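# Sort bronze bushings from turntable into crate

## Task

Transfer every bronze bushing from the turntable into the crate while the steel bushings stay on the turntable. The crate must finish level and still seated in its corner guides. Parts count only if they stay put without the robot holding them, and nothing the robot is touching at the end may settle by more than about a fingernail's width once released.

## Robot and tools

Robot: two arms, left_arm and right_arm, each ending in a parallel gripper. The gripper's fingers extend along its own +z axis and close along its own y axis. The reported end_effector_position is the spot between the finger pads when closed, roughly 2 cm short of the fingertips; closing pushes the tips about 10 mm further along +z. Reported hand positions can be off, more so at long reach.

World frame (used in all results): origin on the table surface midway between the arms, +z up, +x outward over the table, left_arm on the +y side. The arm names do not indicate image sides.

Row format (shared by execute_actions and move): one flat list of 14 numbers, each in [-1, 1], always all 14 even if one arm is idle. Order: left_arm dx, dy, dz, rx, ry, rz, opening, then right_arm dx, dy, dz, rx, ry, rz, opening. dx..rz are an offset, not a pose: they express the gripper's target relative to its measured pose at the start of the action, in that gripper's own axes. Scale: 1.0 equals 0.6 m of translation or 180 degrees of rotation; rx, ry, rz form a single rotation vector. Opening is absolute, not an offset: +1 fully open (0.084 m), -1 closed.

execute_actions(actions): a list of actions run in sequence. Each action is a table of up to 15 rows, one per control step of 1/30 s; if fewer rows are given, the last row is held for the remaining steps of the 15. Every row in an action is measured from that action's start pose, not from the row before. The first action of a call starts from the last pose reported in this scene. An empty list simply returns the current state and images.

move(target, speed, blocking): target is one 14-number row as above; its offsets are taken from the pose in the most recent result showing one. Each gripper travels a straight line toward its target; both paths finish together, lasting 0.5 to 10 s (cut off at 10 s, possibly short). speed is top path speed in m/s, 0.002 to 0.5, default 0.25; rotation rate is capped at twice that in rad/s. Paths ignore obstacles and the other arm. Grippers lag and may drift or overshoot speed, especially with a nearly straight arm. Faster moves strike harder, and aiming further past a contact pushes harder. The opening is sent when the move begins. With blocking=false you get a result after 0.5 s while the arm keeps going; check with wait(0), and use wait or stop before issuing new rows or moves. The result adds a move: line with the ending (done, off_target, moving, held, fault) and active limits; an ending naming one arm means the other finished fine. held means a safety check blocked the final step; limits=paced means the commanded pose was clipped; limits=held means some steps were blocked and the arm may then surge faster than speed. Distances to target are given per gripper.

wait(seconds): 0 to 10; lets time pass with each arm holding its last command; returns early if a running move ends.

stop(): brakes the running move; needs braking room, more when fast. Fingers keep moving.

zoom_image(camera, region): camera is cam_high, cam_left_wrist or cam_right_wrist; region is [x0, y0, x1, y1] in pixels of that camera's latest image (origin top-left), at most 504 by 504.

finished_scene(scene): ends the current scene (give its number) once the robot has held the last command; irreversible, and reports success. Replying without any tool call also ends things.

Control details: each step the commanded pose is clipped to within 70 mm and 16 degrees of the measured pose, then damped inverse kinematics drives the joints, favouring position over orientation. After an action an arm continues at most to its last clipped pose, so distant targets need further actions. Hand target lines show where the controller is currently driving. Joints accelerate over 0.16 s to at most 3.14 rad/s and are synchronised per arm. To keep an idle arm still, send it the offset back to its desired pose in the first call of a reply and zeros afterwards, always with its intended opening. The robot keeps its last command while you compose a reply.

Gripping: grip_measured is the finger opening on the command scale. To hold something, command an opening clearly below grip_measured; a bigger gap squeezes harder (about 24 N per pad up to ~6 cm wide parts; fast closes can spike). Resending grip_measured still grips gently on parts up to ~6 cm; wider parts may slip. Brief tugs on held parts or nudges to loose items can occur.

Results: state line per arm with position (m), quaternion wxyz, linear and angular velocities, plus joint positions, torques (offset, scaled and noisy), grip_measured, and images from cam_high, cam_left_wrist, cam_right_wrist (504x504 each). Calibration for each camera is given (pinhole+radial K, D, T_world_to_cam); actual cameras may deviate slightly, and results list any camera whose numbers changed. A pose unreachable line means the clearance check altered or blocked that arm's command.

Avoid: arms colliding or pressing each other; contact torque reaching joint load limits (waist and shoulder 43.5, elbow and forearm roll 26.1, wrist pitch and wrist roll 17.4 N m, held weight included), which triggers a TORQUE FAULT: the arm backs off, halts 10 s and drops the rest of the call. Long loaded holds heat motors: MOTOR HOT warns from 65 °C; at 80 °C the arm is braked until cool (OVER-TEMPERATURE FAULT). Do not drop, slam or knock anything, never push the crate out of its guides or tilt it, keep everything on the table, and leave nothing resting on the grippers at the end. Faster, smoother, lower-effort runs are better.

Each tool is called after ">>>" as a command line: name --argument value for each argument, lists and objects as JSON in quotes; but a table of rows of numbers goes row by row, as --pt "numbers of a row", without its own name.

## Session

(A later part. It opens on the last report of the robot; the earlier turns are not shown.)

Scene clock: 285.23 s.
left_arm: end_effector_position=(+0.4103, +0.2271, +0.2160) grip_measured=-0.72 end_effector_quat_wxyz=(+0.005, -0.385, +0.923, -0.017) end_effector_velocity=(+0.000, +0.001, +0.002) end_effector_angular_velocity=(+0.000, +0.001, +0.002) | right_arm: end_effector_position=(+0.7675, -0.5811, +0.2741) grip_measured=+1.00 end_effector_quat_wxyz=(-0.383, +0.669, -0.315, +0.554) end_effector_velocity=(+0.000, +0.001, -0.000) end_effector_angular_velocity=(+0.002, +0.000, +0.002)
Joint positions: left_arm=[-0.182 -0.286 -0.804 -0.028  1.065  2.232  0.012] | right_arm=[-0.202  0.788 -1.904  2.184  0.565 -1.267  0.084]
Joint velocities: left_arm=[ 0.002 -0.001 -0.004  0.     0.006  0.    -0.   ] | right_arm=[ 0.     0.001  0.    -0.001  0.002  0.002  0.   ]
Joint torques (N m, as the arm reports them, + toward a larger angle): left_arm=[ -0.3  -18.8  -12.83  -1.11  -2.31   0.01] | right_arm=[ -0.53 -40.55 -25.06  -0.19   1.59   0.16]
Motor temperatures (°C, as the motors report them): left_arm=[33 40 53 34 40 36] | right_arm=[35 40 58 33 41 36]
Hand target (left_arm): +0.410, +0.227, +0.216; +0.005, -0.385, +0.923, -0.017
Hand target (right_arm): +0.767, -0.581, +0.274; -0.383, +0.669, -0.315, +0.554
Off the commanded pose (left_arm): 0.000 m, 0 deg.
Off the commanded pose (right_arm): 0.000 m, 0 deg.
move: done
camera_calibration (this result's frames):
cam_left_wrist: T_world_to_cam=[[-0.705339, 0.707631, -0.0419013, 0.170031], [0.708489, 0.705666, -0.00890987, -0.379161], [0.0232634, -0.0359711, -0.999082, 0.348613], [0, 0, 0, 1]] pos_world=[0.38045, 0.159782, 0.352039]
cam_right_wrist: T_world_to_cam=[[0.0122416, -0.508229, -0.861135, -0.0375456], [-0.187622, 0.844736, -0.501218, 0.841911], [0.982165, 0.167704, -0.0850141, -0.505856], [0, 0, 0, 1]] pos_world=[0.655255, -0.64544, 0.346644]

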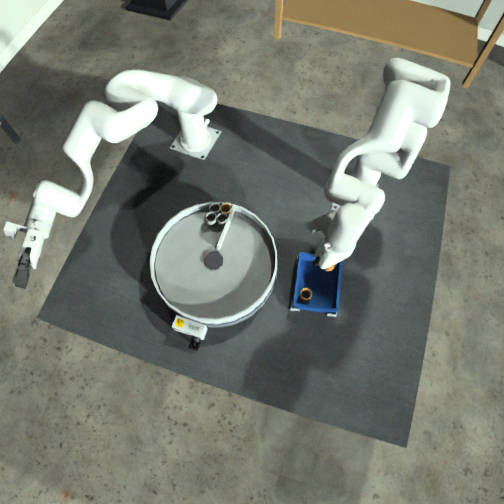

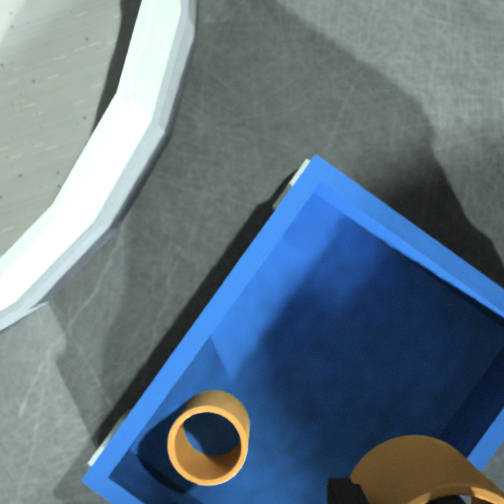

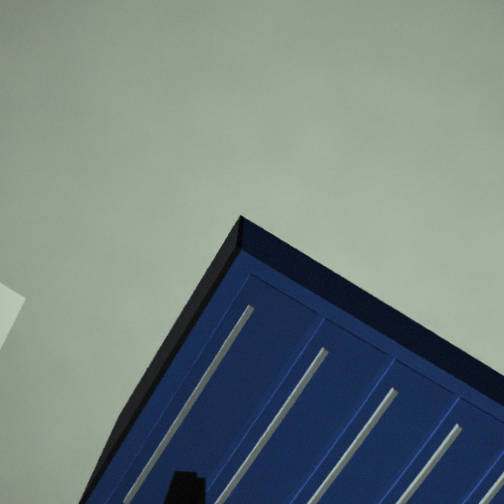

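>>> move --target '[0.04,-0.01,0.22,0,0,0,-1,0,0,0,0,0,0,1]' --speed 0.06

>>> move --target '[0,0,0.035,0,0,0,-1,0,0,0,0,0,0,1]' --speed 0.015

Scene clock: 296.07 s.
left_arm: end_effector_position=(+0.4009, +0.2018, +0.0847) grip_measured=-0.72 end_effector_quat_wxyz=(+0.005, -0.385, +0.923, -0.017) end_effector_velocity=(+0.001, -0.001, -0.001) end_effector_angular_velocity=(-0.000, -0.002, +0.000) | right_arm: end_effector_position=(+0.7675, -0.5811, +0.2741) grip_measured=+1.00 end_effector_quat_wxyz=(-0.383, +0.669, -0.315, +0.554) end_effector_velocity=(+0.000, +0.000, +0.000) end_effector_angular_velocity=(-0.001, -0.002, +0.001)
Joint positions: left_arm=[-0.254 -0.074 -0.595 -0.038  0.642  2.178  0.012] | right_arm=[-0.202  0.788 -1.904  2.184  0.565 -1.267  0.084]
Joint velocities: left_arm=[-0.001  0.004 -0.     0.    -0.006 -0.002  0.   ] | right_arm=[ 0.    -0.    -0.     0.001  0.001 -0.002  0.   ]
Joint torques (N m, as the arm reports them, + toward a larger angle): left_arm=[ -0.25 -22.01 -10.46  -1.12  -2.47  -0.15] | right_arm=[ -0.48 -40.21 -24.87  -0.36   1.49   0.14]
Motor temperatures (°C, as the motors report them): left_arm=[33 40 54 34 40 36] | right_arm=[35 40 58 33 41 36]
Hand target (left_arm): +0.401, +0.202, +0.084; +0.005, -0.385, +0.923, -0.017
Hand target (right_arm): +0.767, -0.581, +0.274; -0.383, +0.669, -0.315, +0.554
Off the commanded pose (left_arm): 0.001 m, 0 deg.
Off the commanded pose (right_arm): 0.000 m, 0 deg.
move: done
camera_calibration (this result's frames):
cam_left_wrist: T_world_to_cam=[[-0.704969, 0.707952, -0.0427058, 0.175642], [0.708841, 0.705311, -0.00900008, -0.355939], [0.0237493, -0.0366164, -0.999047, 0.216756], [0, 0, 0, 1]] pos_world=[0.370978, 0.134639, 0.220847]
cam_right_wrist: T_world_to_cam=[[0.0122416, -0.508229, -0.861135, -0.0375455], [-0.187622, 0.844736, -0.501218, 0.841911], [0.982165, 0.167704, -0.0850141, -0.505856], [0, 0, 0, 1]] pos_world=[0.655255, -0.64544, 0.346644]

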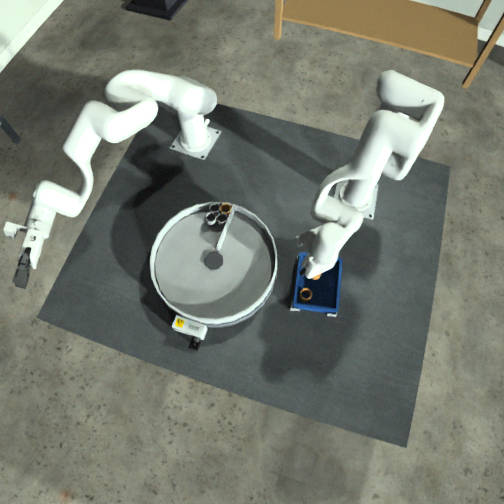

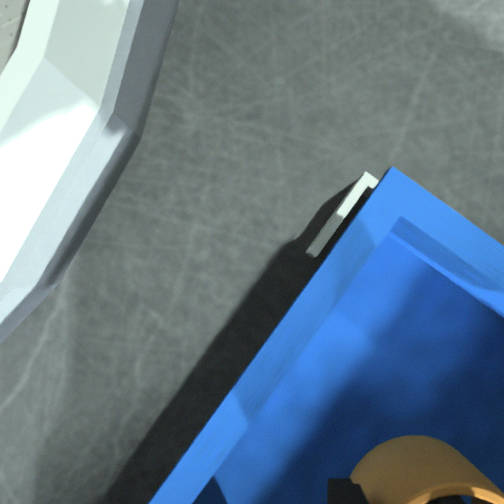

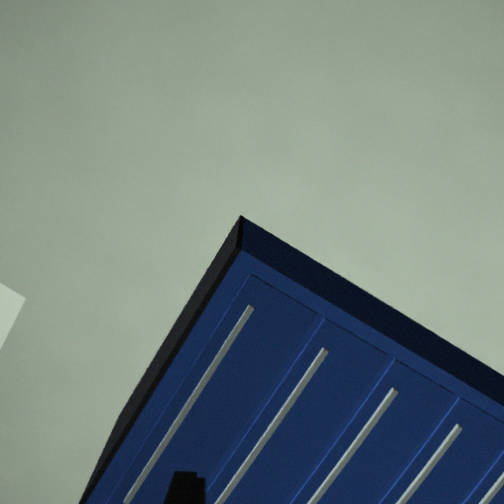

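Scene clock: 297.73 s.
left_arm: end_effector_position=(+0.4014, +0.2012, +0.0639) grip_measured=-0.72 end_effector_quat_wxyz=(+0.005, -0.385, +0.923, -0.017) end_effector_velocity=(+0.001, -0.000, -0.000) end_effector_angular_velocity=(-0.001, -0.004, +0.001) | right_arm: end_effector_position=(+0.7675, -0.5811, +0.2741) grip_measured=+1.00 end_effector_quat_wxyz=(-0.383, +0.669, -0.315, +0.554) end_effector_velocity=(-0.000, +0.000, +0.001) end_effector_angular_velocity=(-0.000, -0.001, -0.000)
Joint positions: left_arm=[-0.256 -0.016 -0.583 -0.042  0.572  2.181  0.012] | right_arm=[-0.202  0.788 -1.904  2.184  0.565 -1.267  0.084]
Joint velocities: left_arm=[ 0.     0.003 -0.002 -0.001 -0.005 -0.    -0.   ] | right_arm=[ 0.    -0.001  0.    -0.    -0.     0.     0.   ]
Joint torques (N m, as the arm reports them, + toward a larger angle): left_arm=[  0.36 -22.28 -10.07  -1.27  -2.06  -0.09] | right_arm=[ -0.82 -40.58 -25.14  -0.36   1.56   0.22]
Motor temperatures (°C, as the motors report them): left_arm=[33 40 54 34 40 36] | right_arm=[35 40 58 33 41 36]
Hand target (left_arm): +0.401, +0.201, +0.064; +0.005, -0.385, +0.923, -0.017
Hand target (right_arm): +0.767, -0.581, +0.274; -0.383, +0.669, -0.315, +0.554
Off the commanded pose (left_arm): 0.000 m, 0 deg.
Off the commanded pose (right_arm): 0.000 m, 0 deg.
move: done
camera_calibration (this result's frames):
cam_left_wrist: T_world_to_cam=[[-0.704922, 0.707996, -0.0427426, 0.175525], [0.708889, 0.705262, -0.00909802, -0.356023], [0.0237034, -0.0367131, -0.999045, 0.195917], [0, 0, 0, 1]] pos_world=[0.371468, 0.134011, 0.199993]
cam_right_wrist: T_world_to_cam=[[0.0122416, -0.508229, -0.861135, -0.0375455], [-0.187622, 0.844736, -0.501218, 0.841911], [0.982165, 0.167704, -0.085014, -0.505856], [0, 0, 0, 1]] pos_world=[0.655255, -0.645441, 0.346644]

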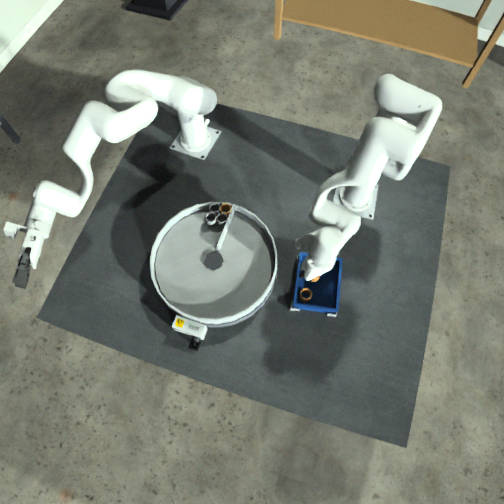

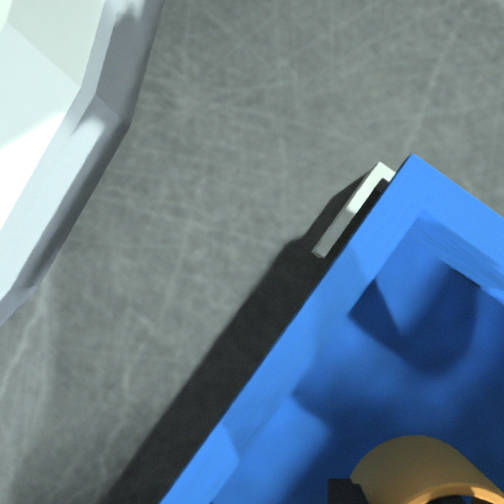

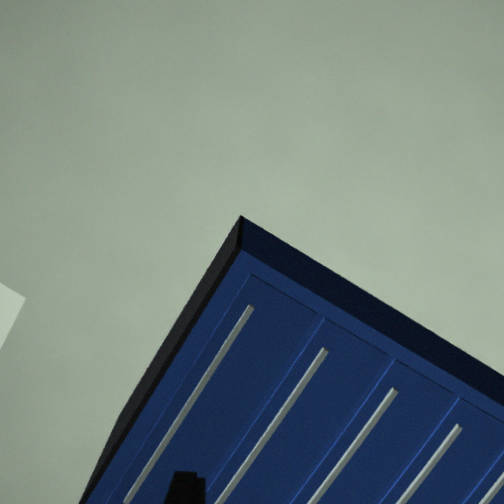

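No contact yet. Go a bit lower, slowly.

>>> move --target '[0,0,0.03,0,0,0,-1,0,0,0,0,0,0,1]' --speed 0.01

Scene clock: 303.70 s.
left_arm: end_effector_position=(+0.4038, +0.2002, +0.0479) grip_measured=-0.72 end_effector_quat_wxyz=(+0.007, -0.385, +0.923, -0.019) end_effector_velocity=(-0.001, -0.000, -0.001) end_effector_angular_velocity=(+0.000, +0.002, -0.000) | right_arm: end_effector_position=(+0.7675, -0.5811, +0.2741) grip_measured=+1.00 end_effector_quat_wxyz=(-0.383, +0.669, -0.315, +0.554) end_effector_velocity=(+0.000, +0.001, +0.001) end_effector_angular_velocity=(+0.001, -0.002, +0.002)
Joint positions: left_arm=[-0.258  0.035 -0.58  -0.047  0.512  2.184  0.012] | right_arm=[-0.202  0.788 -1.904  2.184  0.565 -1.267  0.084]
Joint velocities: left_arm=[-0.001  0.002  0.003 -0.    -0.003 -0.    -0.   ] | right_arm=[ 0.    -0.001 -0.     0.001  0.003  0.    -0.   ]
Joint torques (N m, as the arm reports them, + toward a larger angle): left_arm=[  0.81 -12.65  -5.23  -0.8   -1.45  -0.13] | right_arm=[ -0.54 -40.34 -25.18  -0.36   1.51   0.26]
Motor temperatures (°C, as the motors report them): left_arm=[33 40 53 34 40 36] | right_arm=[35 40 58 33 41 36]
Hand target (left_arm): +0.402, +0.201, +0.046; +0.005, -0.385, +0.923, -0.017
Hand target (right_arm): +0.767, -0.581, +0.274; -0.383, +0.669, -0.315, +0.554
Off the commanded pose (left_arm): 0.003 m, 0 deg.
Off the commanded pose (right_arm): 0.000 m, 0 deg.
move: done
camera_calibration (this result's frames):
cam_left_wrist: T_world_to_cam=[[-0.70465, 0.707965, -0.0474634, 0.177315], [0.708955, 0.705228, -0.0060801, -0.357349], [0.029168, -0.0379337, -0.998854, 0.177919], [0, 0, 0, 1]] pos_world=[0.3731, 0.133229, 0.183958]
cam_right_wrist: T_world_to_cam=[[0.0122416, -0.508229, -0.861135, -0.0375454], [-0.187622, 0.844736, -0.501218, 0.841911], [0.982165, 0.167704, -0.085014, -0.505856], [0, 0, 0, 1]] pos_world=[0.655255, -0.645441, 0.346644]

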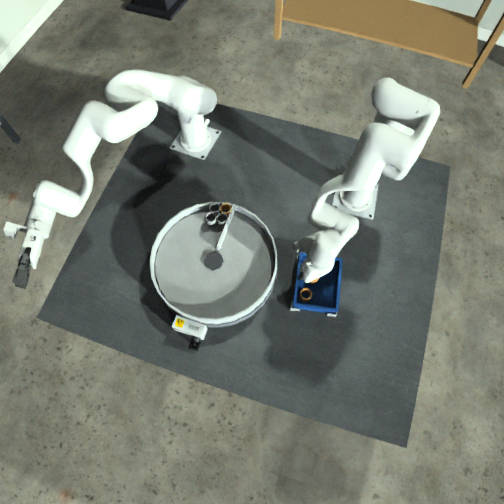

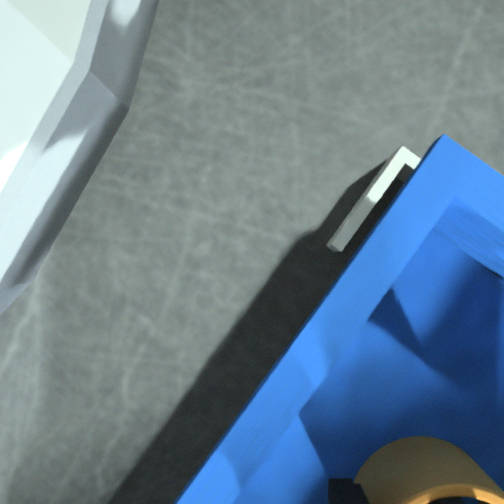

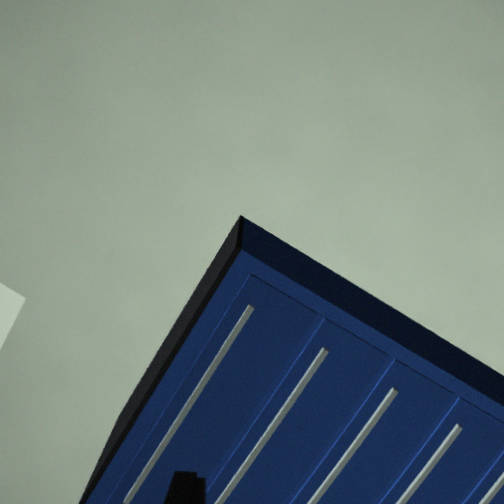

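>>> move --target '[0,0,0,0,0,0,-0.4,0,0,0,0,0,0,1]' --speed 0.02

>>> move --target '[0,0,-0.08,0,0,0,-0.4,0,0,0,0,0,0,1]' --speed 0.02

Scene clock: 308.93 s.
left_arm: end_effector_position=(+0.4035, +0.2003, +0.0477) grip_measured=-0.42 end_effector_quat_wxyz=(+0.007, -0.385, +0.923, -0.019) end_effector_velocity=(+0.002, +0.000, +0.002) end_effector_angular_velocity=(-0.002, -0.005, +0.002) | right_arm: end_effector_position=(+0.7675, -0.5811, +0.2741) grip_measured=+1.00 end_effector_quat_wxyz=(-0.383, +0.669, -0.315, +0.554) end_effector_velocity=(-0.000, -0.000, +0.001) end_effector_angular_velocity=(+0.000, -0.001, -0.000)
Joint positions: left_arm=[-0.258  0.035 -0.579 -0.047  0.513  2.184  0.026] | right_arm=[-0.202  0.788 -1.904  2.184  0.565 -1.267  0.084]
Joint velocities: left_arm=[ 0.002 -0.002 -0.002 -0.001 -0.001  0.001  0.   ] | right_arm=[-0.    -0.001  0.    -0.001 -0.     0.001 -0.   ]
Joint torques (N m, as the arm reports them, + toward a larger angle): left_arm=[  0.29 -23.18  -9.96  -1.14  -2.15  -0.01] | right_arm=[ -0.73 -40.67 -24.98  -0.29   1.48   0.3 ]
Motor temperatures (°C, as the motors report them): left_arm=[33 40 51 34 40 36] | right_arm=[35 40 58 33 41 36]
Hand target (left_arm): +0.404, +0.200, +0.048; +0.007, -0.385, +0.923, -0.019
Hand target (right_arm): +0.767, -0.581, +0.274; -0.383, +0.669, -0.315, +0.554
Off the commanded pose (left_arm): 0.000 m, 0 deg.
Off the commanded pose (right_arm): 0.000 m, 0 deg.
move: done
camera_calibration (this result's frames):
cam_left_wrist: T_world_to_cam=[[-0.704696, 0.707966, -0.0467708, 0.177051], [0.708943, 0.705236, -0.00654148, -0.357175], [0.0283533, -0.0377675, -0.998884, 0.177961], [0, 0, 0, 1]] pos_world=[0.372938, 0.133267, 0.183707]
cam_right_wrist: T_world_to_cam=[[0.0122416, -0.508229, -0.861135, -0.0375453], [-0.187622, 0.844736, -0.501218, 0.841911], [0.982165, 0.167704, -0.0850141, -0.505856], [0, 0, 0, 1]] pos_world=[0.655255, -0.645441, 0.346644]

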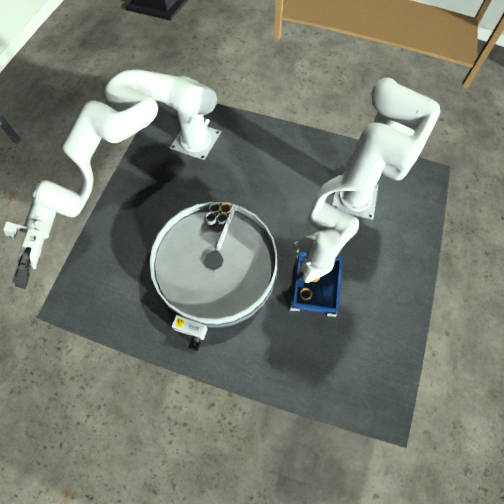

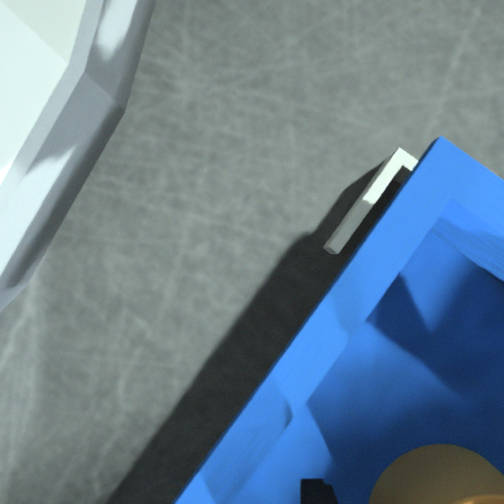

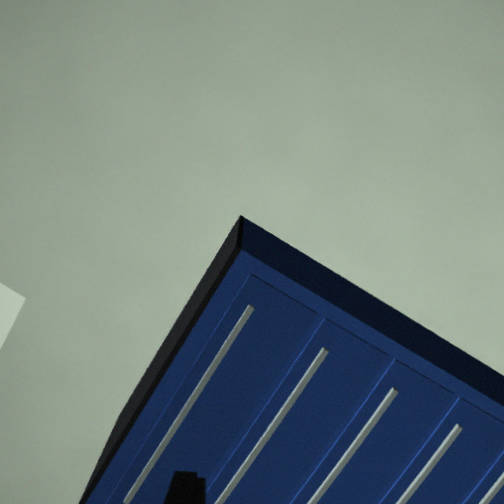

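Scene clock: 311.63 s.
left_arm: end_effector_position=(+0.4021, +0.2018, +0.0955) grip_measured=-0.42 end_effector_quat_wxyz=(+0.007, -0.385, +0.923, -0.018) end_effector_velocity=(-0.000, +0.001, +0.001) end_effector_angular_velocity=(+0.000, +0.001, +0.001) | right_arm: end_effector_position=(+0.7675, -0.5811, +0.2741) grip_measured=+1.00 end_effector_quat_wxyz=(-0.383, +0.669, -0.315, +0.554) end_effector_velocity=(+0.000, -0.000, +0.000) end_effector_angular_velocity=(-0.002, -0.000, +0.000)
Joint positions: left_arm=[-0.253 -0.1   -0.603 -0.037  0.672  2.177  0.026] | right_arm=[-0.202  0.788 -1.904  2.184  0.565 -1.267  0.084]
Joint velocities: left_arm=[ 0.001 -0.002 -0.001  0.001  0.004 -0.     0.   ] | right_arm=[-0.     0.    -0.    -0.001  0.    -0.001  0.   ]
Joint torques (N m, as the arm reports them, + toward a larger angle): left_arm=[ -0.28 -21.33 -11.1   -1.11  -2.1    0.28] | right_arm=[ -0.61 -40.79 -25.01  -0.22   1.54   0.18]
Motor temperatures (°C, as the motors report them): left_arm=[33 40 51 34 40 36] | right_arm=[35 40 58 33 41 36]
Hand target (left_arm): +0.402, +0.202, +0.096; +0.007, -0.385, +0.923, -0.019
Hand target (right_arm): +0.767, -0.581, +0.274; -0.383, +0.669, -0.315, +0.554
Off the commanded pose (left_arm): 0.000 m, 0 deg.
Off the commanded pose (right_arm): 0.000 m, 0 deg.
move: done
camera_calibration (this result's frames):
cam_left_wrist: T_world_to_cam=[[-0.704806, 0.707871, -0.0465598, 0.177266], [0.708835, 0.705345, -0.00639308, -0.356945], [0.0283153, -0.0375091, -0.998895, 0.225763], [0, 0, 0, 1]] pos_world=[0.371561, 0.134756, 0.231485]
cam_right_wrist: T_world_to_cam=[[0.0122415, -0.508229, -0.861135, -0.0375452], [-0.187622, 0.844736, -0.501218, 0.841911], [0.982165, 0.167704, -0.085014, -0.505856], [0, 0, 0, 1]] pos_world=[0.655255, -0.64544, 0.346644]

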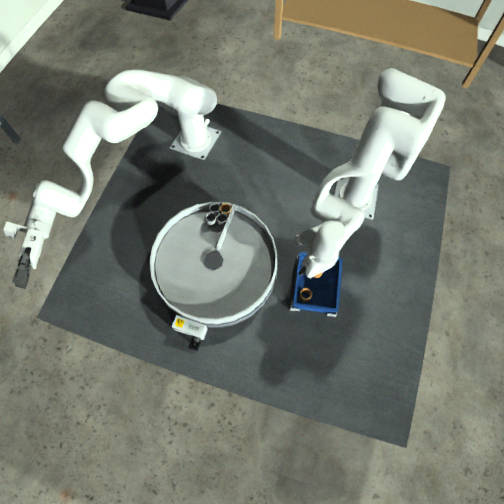

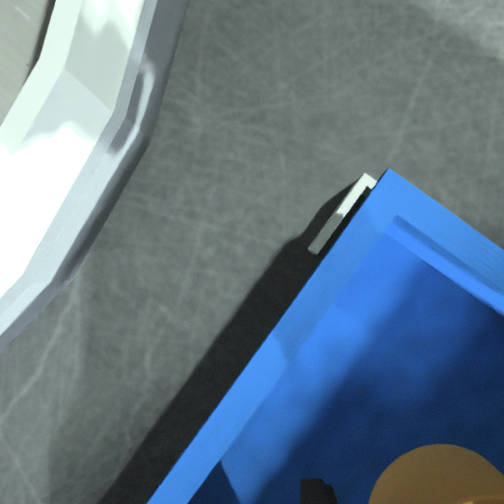

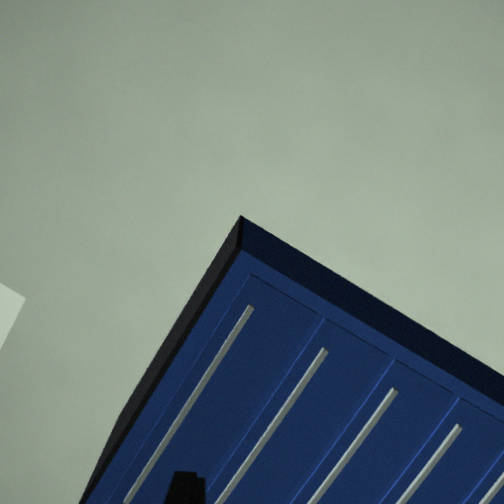

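>>> move --target '[0,0,0.082,0,0,0,-0.4,0,0,0,0,0,0,1]' --speed 0.02

>>> move --target '[0,0,0,0,0,0.12,-0.4,0,0,0,0,0,0,1]' --speed 0.03

>>> move --target '[0,0,-0.08,0,0,0,-0.4,0,0,0,0,0,0,1]' --speed 0.02

Scene clock: 320.47 s.
left_arm: end_effector_position=(+0.4035, +0.2003, +0.0465) grip_measured=-0.42 end_effector_quat_wxyz=(+0.007, -0.385, +0.923, -0.019) end_effector_velocity=(+0.001, -0.000, -0.000) end_effector_angular_velocity=(-0.001, -0.003, +0.002) | right_arm: end_effector_position=(+0.7675, -0.5811, +0.2741) grip_measured=+1.00 end_effector_quat_wxyz=(-0.383, +0.669, -0.315, +0.554) end_effector_velocity=(+0.000, -0.000, +0.001) end_effector_angular_velocity=(-0.001, -0.002, +0.000)
Joint positions: left_arm=[-0.258  0.039 -0.579 -0.047  0.509  2.184  0.026] | right_arm=[-0.202  0.788 -1.904  2.184  0.565 -1.267  0.084]
Joint velocities: left_arm=[ 0.     0.003 -0.001 -0.001 -0.005 -0.001  0.   ] | right_arm=[-0.    -0.    -0.001  0.001  0.    -0.001 -0.   ]
Joint torques (N m, as the arm reports them, + toward a larger angle): left_arm=[  0.23 -23.22  -9.37  -1.38  -2.56   0.14] | right_arm=[ -0.76 -40.55 -25.3   -0.63   1.46   0.22]
Motor temperatures (°C, as the motors report them): left_arm=[33 40 52 34 40 36] | right_arm=[35 40 58 33 41 36]
Hand target (left_arm): +0.403, +0.200, +0.046; +0.007, -0.385, +0.923, -0.019
Hand target (right_arm): +0.767, -0.581, +0.274; -0.383, +0.669, -0.315, +0.554
Off the commanded pose (left_arm): 0.000 m, 0 deg.
Off the commanded pose (right_arm): 0.000 m, 0 deg.
move: done
camera_calibration (this result's frames):
cam_left_wrist: T_world_to_cam=[[-0.704695, 0.707968, -0.0467676, 0.177039], [0.708944, 0.705234, -0.00654761, -0.357176], [0.0283466, -0.0377697, -0.998884, 0.176762], [0, 0, 0, 1]] pos_world=[0.372966, 0.133231, 0.182506]
cam_right_wrist: T_world_to_cam=[[0.0122417, -0.508229, -0.861135, -0.0375453], [-0.187622, 0.844736, -0.501218, 0.841911], [0.982165, 0.167703, -0.0850138, -0.505856], [0, 0, 0, 1]] pos_world=[0.655255, -0.645441, 0.346644]

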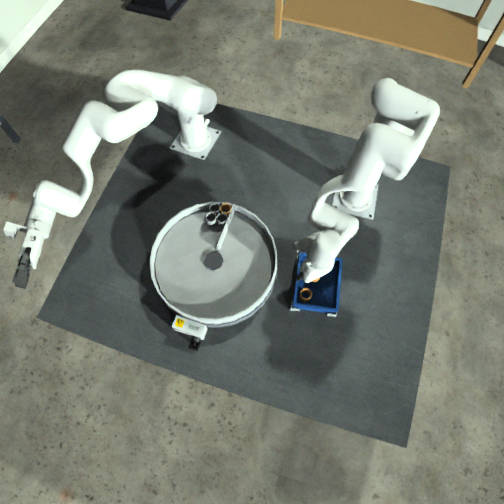

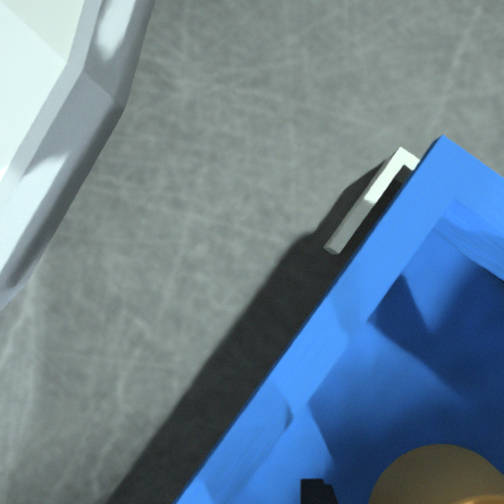

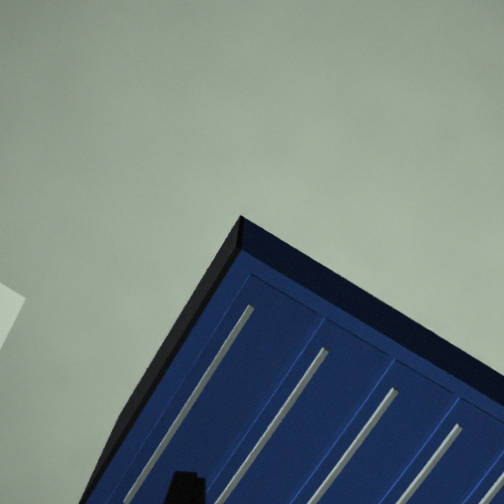

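Scene clock: 326.97 s.
left_arm: end_effector_position=(+0.4035, +0.2003, +0.0465) grip_measured=-0.42 end_effector_quat_wxyz=(+0.010, -0.205, +0.978, -0.017) end_effector_velocity=(+0.000, +0.000, +0.000) end_effector_angular_velocity=(-0.000, -0.000, -0.007) | right_arm: end_effector_position=(+0.7675, -0.5811, +0.2741) grip_measured=+1.00 end_effector_quat_wxyz=(-0.383, +0.669, -0.315, +0.554) end_effector_velocity=(-0.000, -0.000, -0.002) end_effector_angular_velocity=(-0.001, +0.003, -0.001)
Joint positions: left_arm=[-0.258  0.039 -0.579 -0.047  0.509  2.56   0.026] | right_arm=[-0.202  0.788 -1.904  2.184  0.565 -1.267  0.084]
Joint velocities: left_arm=[ 0.001 -0.    -0.001 -0.001  0.001  0.009  0.   ] | right_arm=[-0.     0.002  0.001  0.    -0.001 -0.001  0.   ]
Joint torques (N m, as the arm reports them, + toward a larger angle): left_arm=[  0.33 -23.32  -9.65  -1.09  -2.35   0.04] | right_arm=[ -0.37 -40.33 -25.16  -0.2    1.42   0.24]
Motor temperatures (°C, as the motors report them): left_arm=[33 40 52 34 40 36] | right_arm=[35 40 58 33 41 36]
Hand target (left_arm): +0.404, +0.200, +0.046; +0.010, -0.205, +0.979, -0.017
Hand target (right_arm): +0.767, -0.581, +0.274; -0.383, +0.669, -0.315, +0.554
Off the commanded pose (left_arm): 0.000 m, 0 deg.
Off the commanded pose (right_arm): 0.000 m, 0 deg.
move: done
camera_calibration (this result's frames):
cam_left_wrist: T_world_to_cam=[[-0.394925, 0.917632, -0.0445562, 0.00995495], [0.918371, 0.395638, 0.00812677, -0.380362], [0.0250855, -0.0377096, -0.998974, 0.17807], [0, 0, 0, 1]] pos_world=[0.348778, 0.148066, 0.181422]
cam_right_wrist: T_world_to_cam=[[0.0122417, -0.508229, -0.861135, -0.0375454], [-0.187622, 0.844736, -0.501218, 0.841911], [0.982165, 0.167703, -0.0850138, -0.505856], [0, 0, 0, 1]] pos_world=[0.655255, -0.645441, 0.346644]

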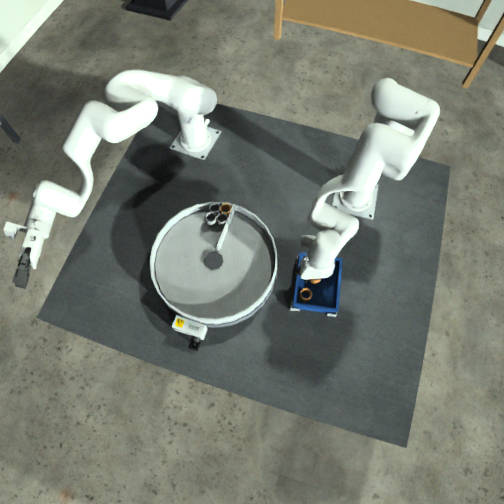

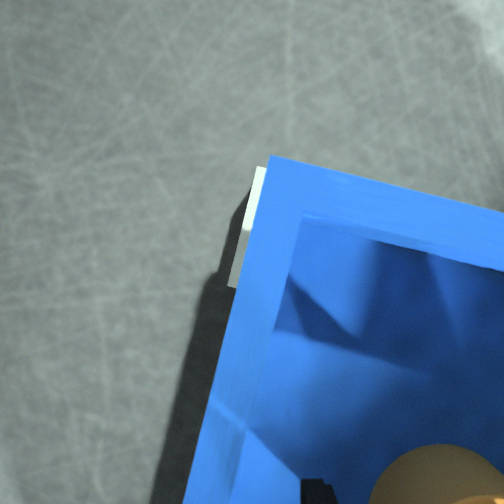

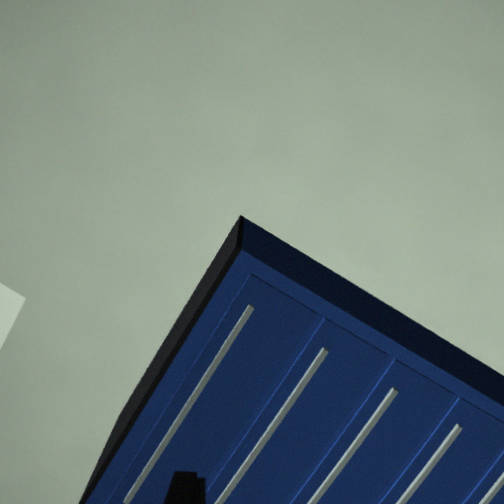

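Scene clock: 329.67 s.
left_arm: end_effector_position=(+0.4021, +0.2018, +0.0943) grip_measured=-0.42 end_effector_quat_wxyz=(+0.010, -0.206, +0.978, -0.017) end_effector_velocity=(-0.002, +0.000, -0.000) end_effector_angular_velocity=(+0.001, +0.005, -0.000) | right_arm: end_effector_position=(+0.7675, -0.5811, +0.2741) grip_measured=+1.00 end_effector_quat_wxyz=(-0.383, +0.669, -0.315, +0.554) end_effector_velocity=(-0.000, -0.000, -0.000) end_effector_angular_velocity=(-0.002, +0.001, -0.000)
Joint positions: left_arm=[-0.253 -0.097 -0.602 -0.037  0.668  2.553  0.026] | right_arm=[-0.202  0.788 -1.904  2.184  0.565 -1.267  0.084]
Joint velocities: left_arm=[ 0.    -0.002  0.002  0.     0.005  0.     0.   ] | right_arm=[-0.     0.    -0.    -0.001 -0.001 -0.     0.   ]
Joint torques (N m, as the arm reports them, + toward a larger angle): left_arm=[ -0.02 -21.1  -10.42  -1.1   -2.31   0.13] | right_arm=[ -0.75 -40.39 -25.04  -0.3    1.41   0.17]
Motor temperatures (°C, as the motors report them): left_arm=[33 40 52 34 40 36] | right_arm=[35 40 58 33 41 36]
Hand target (left_arm): +0.402, +0.202, +0.094; +0.010, -0.206, +0.978, -0.017
Hand target (right_arm): +0.767, -0.581, +0.274; -0.383, +0.669, -0.315, +0.554
Off the commanded pose (left_arm): 0.000 m, 0 deg.
Off the commanded pose (right_arm): 0.000 m, 0 deg.
move: done
camera_calibration (this result's frames):
cam_left_wrist: T_world_to_cam=[[-0.395066, 0.917584, -0.044305, 0.0101766], [0.918311, 0.395775, 0.00818801, -0.380084], [0.025048, -0.0374509, -0.998984, 0.225871], [0, 0, 0, 1]] pos_world=[0.347398, 0.149549, 0.229205]
cam_right_wrist: T_world_to_cam=[[0.0122415, -0.508229, -0.861135, -0.0375452], [-0.187622, 0.844736, -0.501218, 0.841911], [0.982165, 0.167703, -0.085014, -0.505856], [0, 0, 0, 1]] pos_world=[0.655255, -0.645441, 0.346644]

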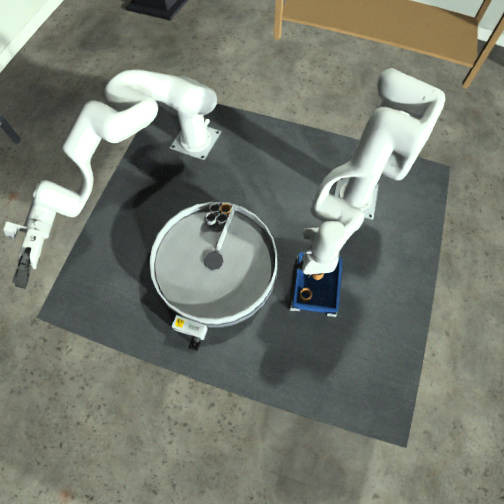

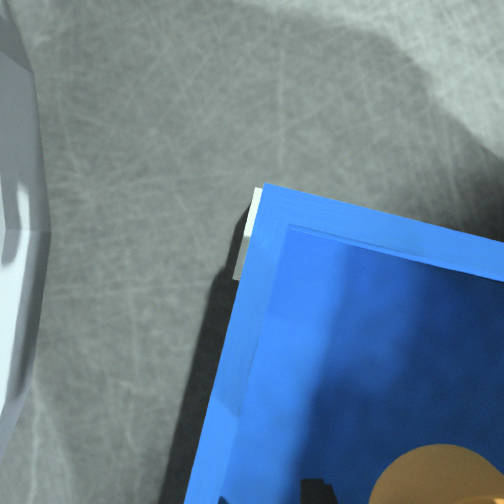

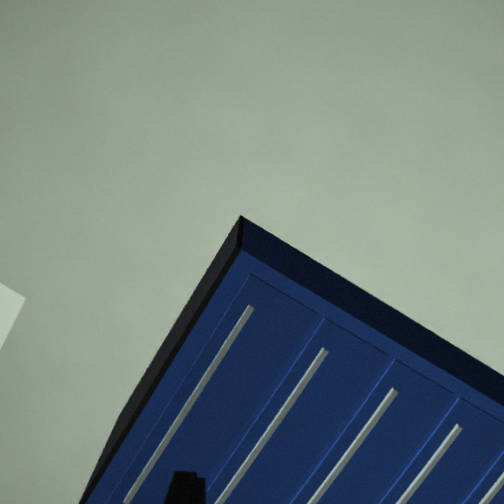

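>>> move --target '[0,0,-0.15,0,0,0,-0.4,0,0,0,0,0,0,1]' --speed 0.06

>>> zoom_image --camera "cam_high" --region '[270, 210, 390, 330]'

Scene clock: 336.27 s.
left_arm: end_effector_position=(+0.3994, +0.2046, +0.1838) grip_measured=-0.42 end_effector_quat_wxyz=(+0.010, -0.206, +0.978, -0.017) end_effector_velocity=(+0.000, -0.000, +0.002) end_effector_angular_velocity=(-0.000, -0.000, -0.001) | right_arm: end_effector_position=(+0.7675, -0.5811, +0.2741) grip_measured=+1.00 end_effector_quat_wxyz=(-0.383, +0.669, -0.315, +0.554) end_effector_velocity=(+0.000, +0.000, +0.000) end_effector_angular_velocity=(+0.002, -0.001, -0.001)
Joint positions: left_arm=[-0.245 -0.278 -0.714 -0.028  0.961  2.548  0.026] | right_arm=[-0.202  0.788 -1.904  2.184  0.565 -1.267  0.084]
Joint velocities: left_arm=[-0.001 -0.002 -0.004 -0.     0.005  0.    -0.   ] | right_arm=[-0.     0.001 -0.     0.003  0.001 -0.     0.   ]
Joint torques (N m, as the arm reports them, + toward a larger angle): left_arm=[  0.84 -18.44 -12.43  -1.3   -2.13   0.01] | right_arm=[ -0.8  -40.73 -25.09  -0.3    1.54   0.28]
Motor temperatures (°C, as the motors report them): left_arm=[33 40 52 34 40 36] | right_arm=[35 40 58 33 41 36]
Hand target (left_arm): +0.400, +0.205, +0.184; +0.010, -0.206, +0.978, -0.017
Hand target (right_arm): +0.767, -0.581, +0.274; -0.383, +0.669, -0.315, +0.554
Off the commanded pose (left_arm): 0.001 m, 0 deg.
Off the commanded pose (right_arm): 0.000 m, 0 deg.
move: done
camera_calibration (this result's frames):
cam_left_wrist: T_world_to_cam=[[-0.395409, 0.917465, -0.0437032, 0.0105179], [0.918176, 0.396094, 0.00793527, -0.379447], [0.0245909, -0.0369896, -0.999013, 0.31559], [0, 0, 0, 1]] pos_world=[0.344797, 0.15232, 0.318749]
cam_right_wrist: T_world_to_cam=[[0.0122415, -0.508229, -0.861135, -0.0375452], [-0.187622, 0.844736, -0.501218, 0.841911], [0.982165, 0.167703, -0.0850141, -0.505856], [0, 0, 0, 1]] pos_world=[0.655255, -0.645441, 0.346644]

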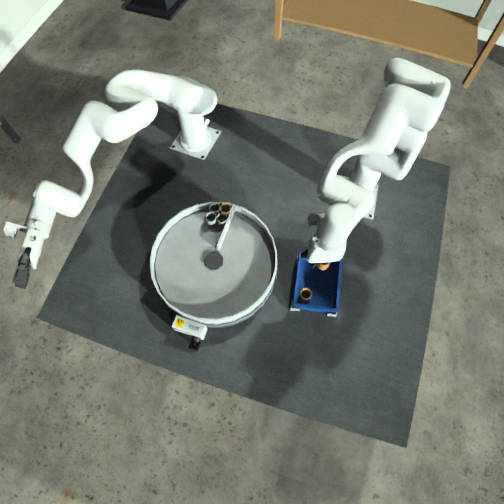

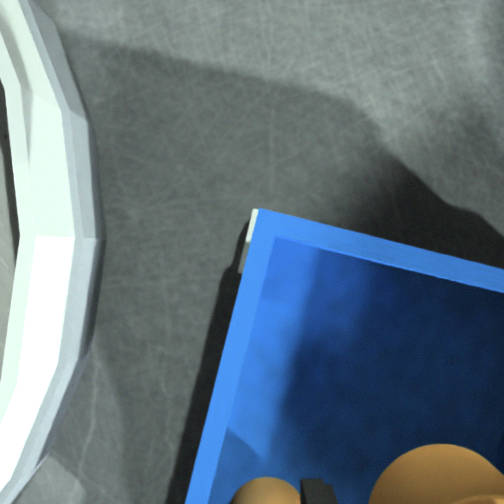

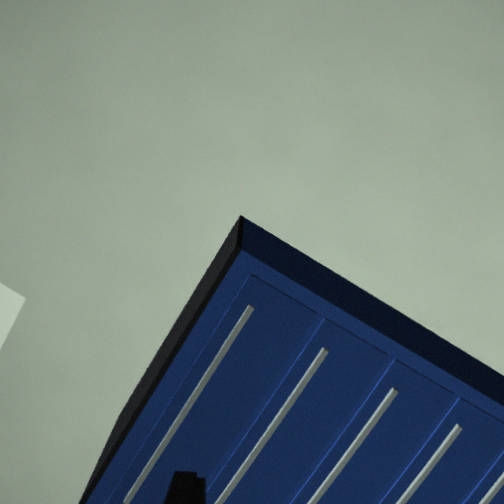

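Region (270, 210, 390, 330) of cam_high's 504x504 image, scaled by 4.200, with more detail than that image has.

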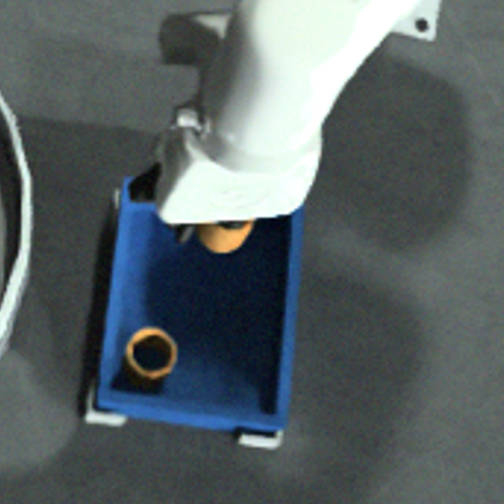

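>>> move --target '[-0.015,-0.133,-0.03,0,0,-0.87,-1,0,0,0,0,0,0,1]' --speed 0.1

Scene clock: 360.57 s.
left_arm: end_effector_position=(+0.4285, +0.1545, +0.1994) grip_measured=-0.71 end_effector_quat_wxyz=(+0.008, +0.933, -0.360, +0.017) end_effector_velocity=(+0.001, +0.000, +0.000) end_effector_angular_velocity=(+0.000, -0.001, +0.008) | right_arm: end_effector_position=(+0.7675, -0.5811, +0.2741) grip_measured=+1.00 end_effector_quat_wxyz=(-0.383, +0.669, -0.315, +0.554) end_effector_velocity=(-0.000, -0.000, -0.001) end_effector_angular_velocity=(-0.000, +0.002, -0.001)
Joint positions: left_arm=[-0.348 -0.156 -0.879 -0.023  1.001  0.45   0.013] | right_arm=[-0.202  0.788 -1.904  2.184  0.565 -1.267  0.084]
Joint velocities: left_arm=[ 0.     0.    -0.001  0.001 -0.    -0.008 -0.   ] | right_arm=[-0.     0.     0.    -0.001 -0.001  0.001  0.   ]
Joint torques (N m, as the arm reports them, + toward a larger angle): left_arm=[  0.8  -22.85 -12.36  -0.94  -2.52  -0.04] | right_arm=[ -0.39 -40.6  -24.94  -0.36   1.51   0.18]
Motor temperatures (°C, as the motors report them): left_arm=[33 40 55 34 40 36] | right_arm=[35 41 58 33 41 36]
Hand target (left_arm): +0.428, +0.155, +0.199; +0.008, +0.933, -0.359, +0.017
Hand target (right_arm): +0.767, -0.581, +0.274; -0.383, +0.669, -0.315, +0.554
Off the commanded pose (left_arm): 0.022 m, 42 deg.
Off the commanded pose (right_arm): 0.000 m, 0 deg.
move: off_target (left_arm; path cut at 10 s)
camera_calibration (this result's frames):
cam_left_wrist: T_world_to_cam=[[-0.676234, -0.736674, -0.0042461, 0.436735], [-0.735853, 0.675732, -0.0436594, 0.289402], [0.035032, -0.0263995, -0.999037, 0.322469], [0, 0, 0, 1]] pos_world=[0.496996, 0.134686, 0.336648]
cam_right_wrist: T_world_to_cam=[[0.0122414, -0.508229, -0.861135, -0.0375453], [-0.187622, 0.844736, -0.501218, 0.841911], [0.982165, 0.167703, -0.0850141, -0.505856], [0, 0, 0, 1]] pos_world=[0.655255, -0.645441, 0.346644]

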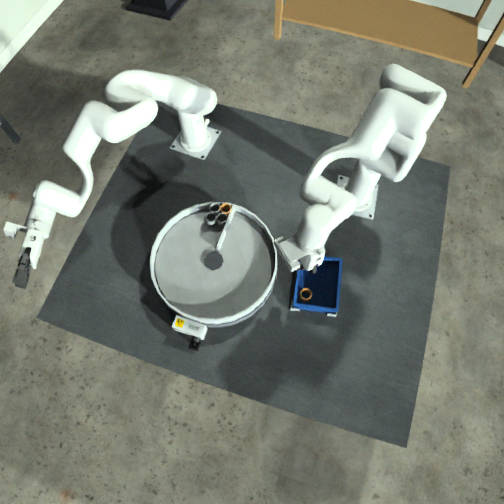

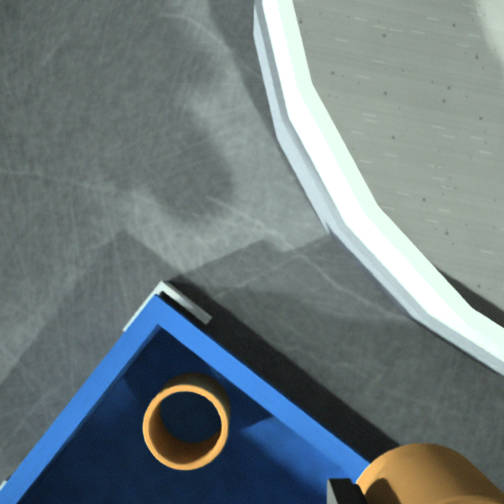

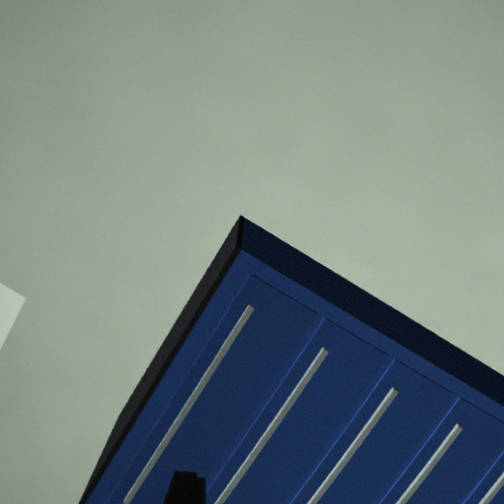

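>>> move --target '[0.059,0.036,0,0,0,-0.233,-1,0,0,0,0,0,0,1]' --speed 0.2

Scene clock: 367.47 s.
left_arm: end_effector_position=(+0.4402, +0.1149, +0.2009) grip_measured=-0.71 end_effector_quat_wxyz=(+0.014, +1.000, -0.002, +0.013) end_effector_velocity=(+0.000, -0.000, +0.000) end_effector_angular_velocity=(+0.001, +0.000, +0.009) | right_arm: end_effector_position=(+0.7675, -0.5811, +0.2741) grip_measured=+1.00 end_effector_quat_wxyz=(-0.383, +0.669, -0.315, +0.554) end_effector_velocity=(-0.000, +0.000, +0.000) end_effector_angular_velocity=(-0.000, -0.000, +0.001)
Joint positions: left_arm=[-0.426 -0.076 -0.968 -0.02   1.009 -0.361  0.013] | right_arm=[-0.202  0.788 -1.904  2.184  0.565 -1.267  0.084]
Joint velocities: left_arm=[-0.001  0.001 -0.001  0.002  0.001 -0.011 -0.   ] | right_arm=[-0.    -0.     0.    -0.001  0.001  0.001  0.   ]
Joint torques (N m, as the arm reports them, + toward a larger angle): left_arm=[  0.2  -25.05 -12.71  -0.99  -2.54   0.25] | right_arm=[ -0.58 -40.3  -25.1   -0.52   1.45   0.08]
Motor temperatures (°C, as the motors report them): left_arm=[33 40 55 34 40 36] | right_arm=[35 41 59 33 41 36]
Hand target (left_arm): +0.440, +0.115, +0.201; +0.014, +1.000, -0.002, +0.013
Hand target (right_arm): +0.767, -0.581, +0.274; -0.383, +0.669, -0.315, +0.554
Off the commanded pose (left_arm): 0.000 m, 0 deg.
Off the commanded pose (right_arm): 0.000 m, 0 deg.
move: done
camera_calibration (this result's frames):
cam_left_wrist: T_world_to_cam=[[-0.0117094, -0.99971, 0.0210622, 0.148048], [-0.999431, 0.0110349, -0.0318605, 0.514906], [0.0316188, -0.0214233, -0.99927, 0.323543], [0, 0, 0, 1]] pos_world=[0.506116, 0.149255, 0.336594]
cam_right_wrist: T_world_to_cam=[[0.0122414, -0.508229, -0.861135, -0.0375453], [-0.187622, 0.844736, -0.501218, 0.841911], [0.982165, 0.167703, -0.0850142, -0.505856], [0, 0, 0, 1]] pos_world=[0.655255, -0.645441, 0.346644]

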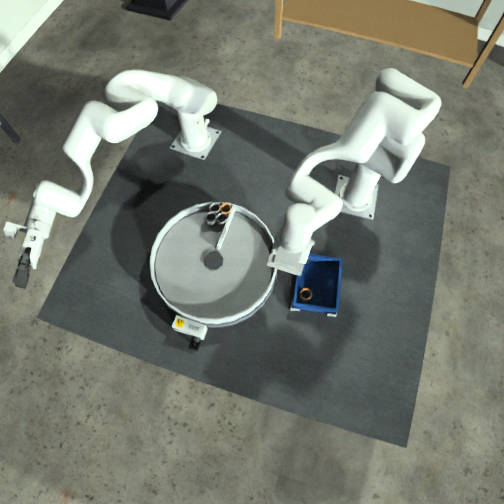

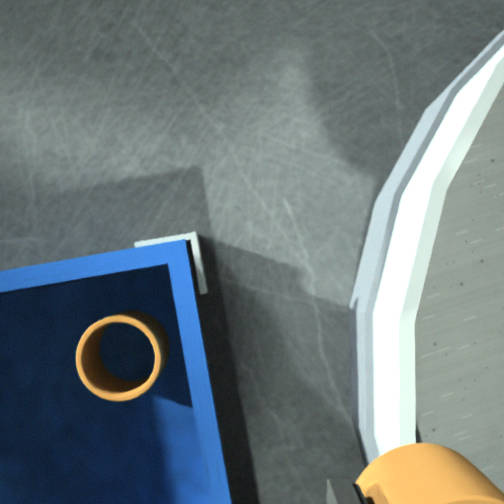

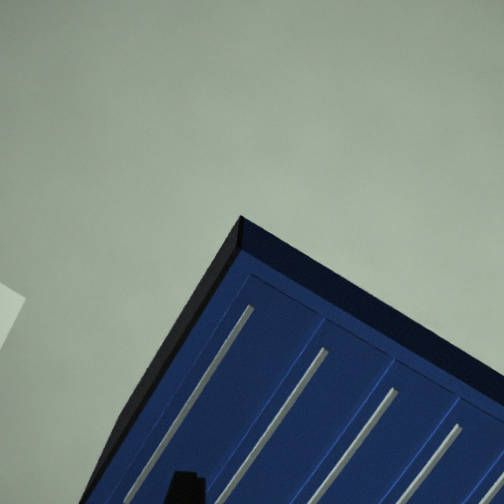

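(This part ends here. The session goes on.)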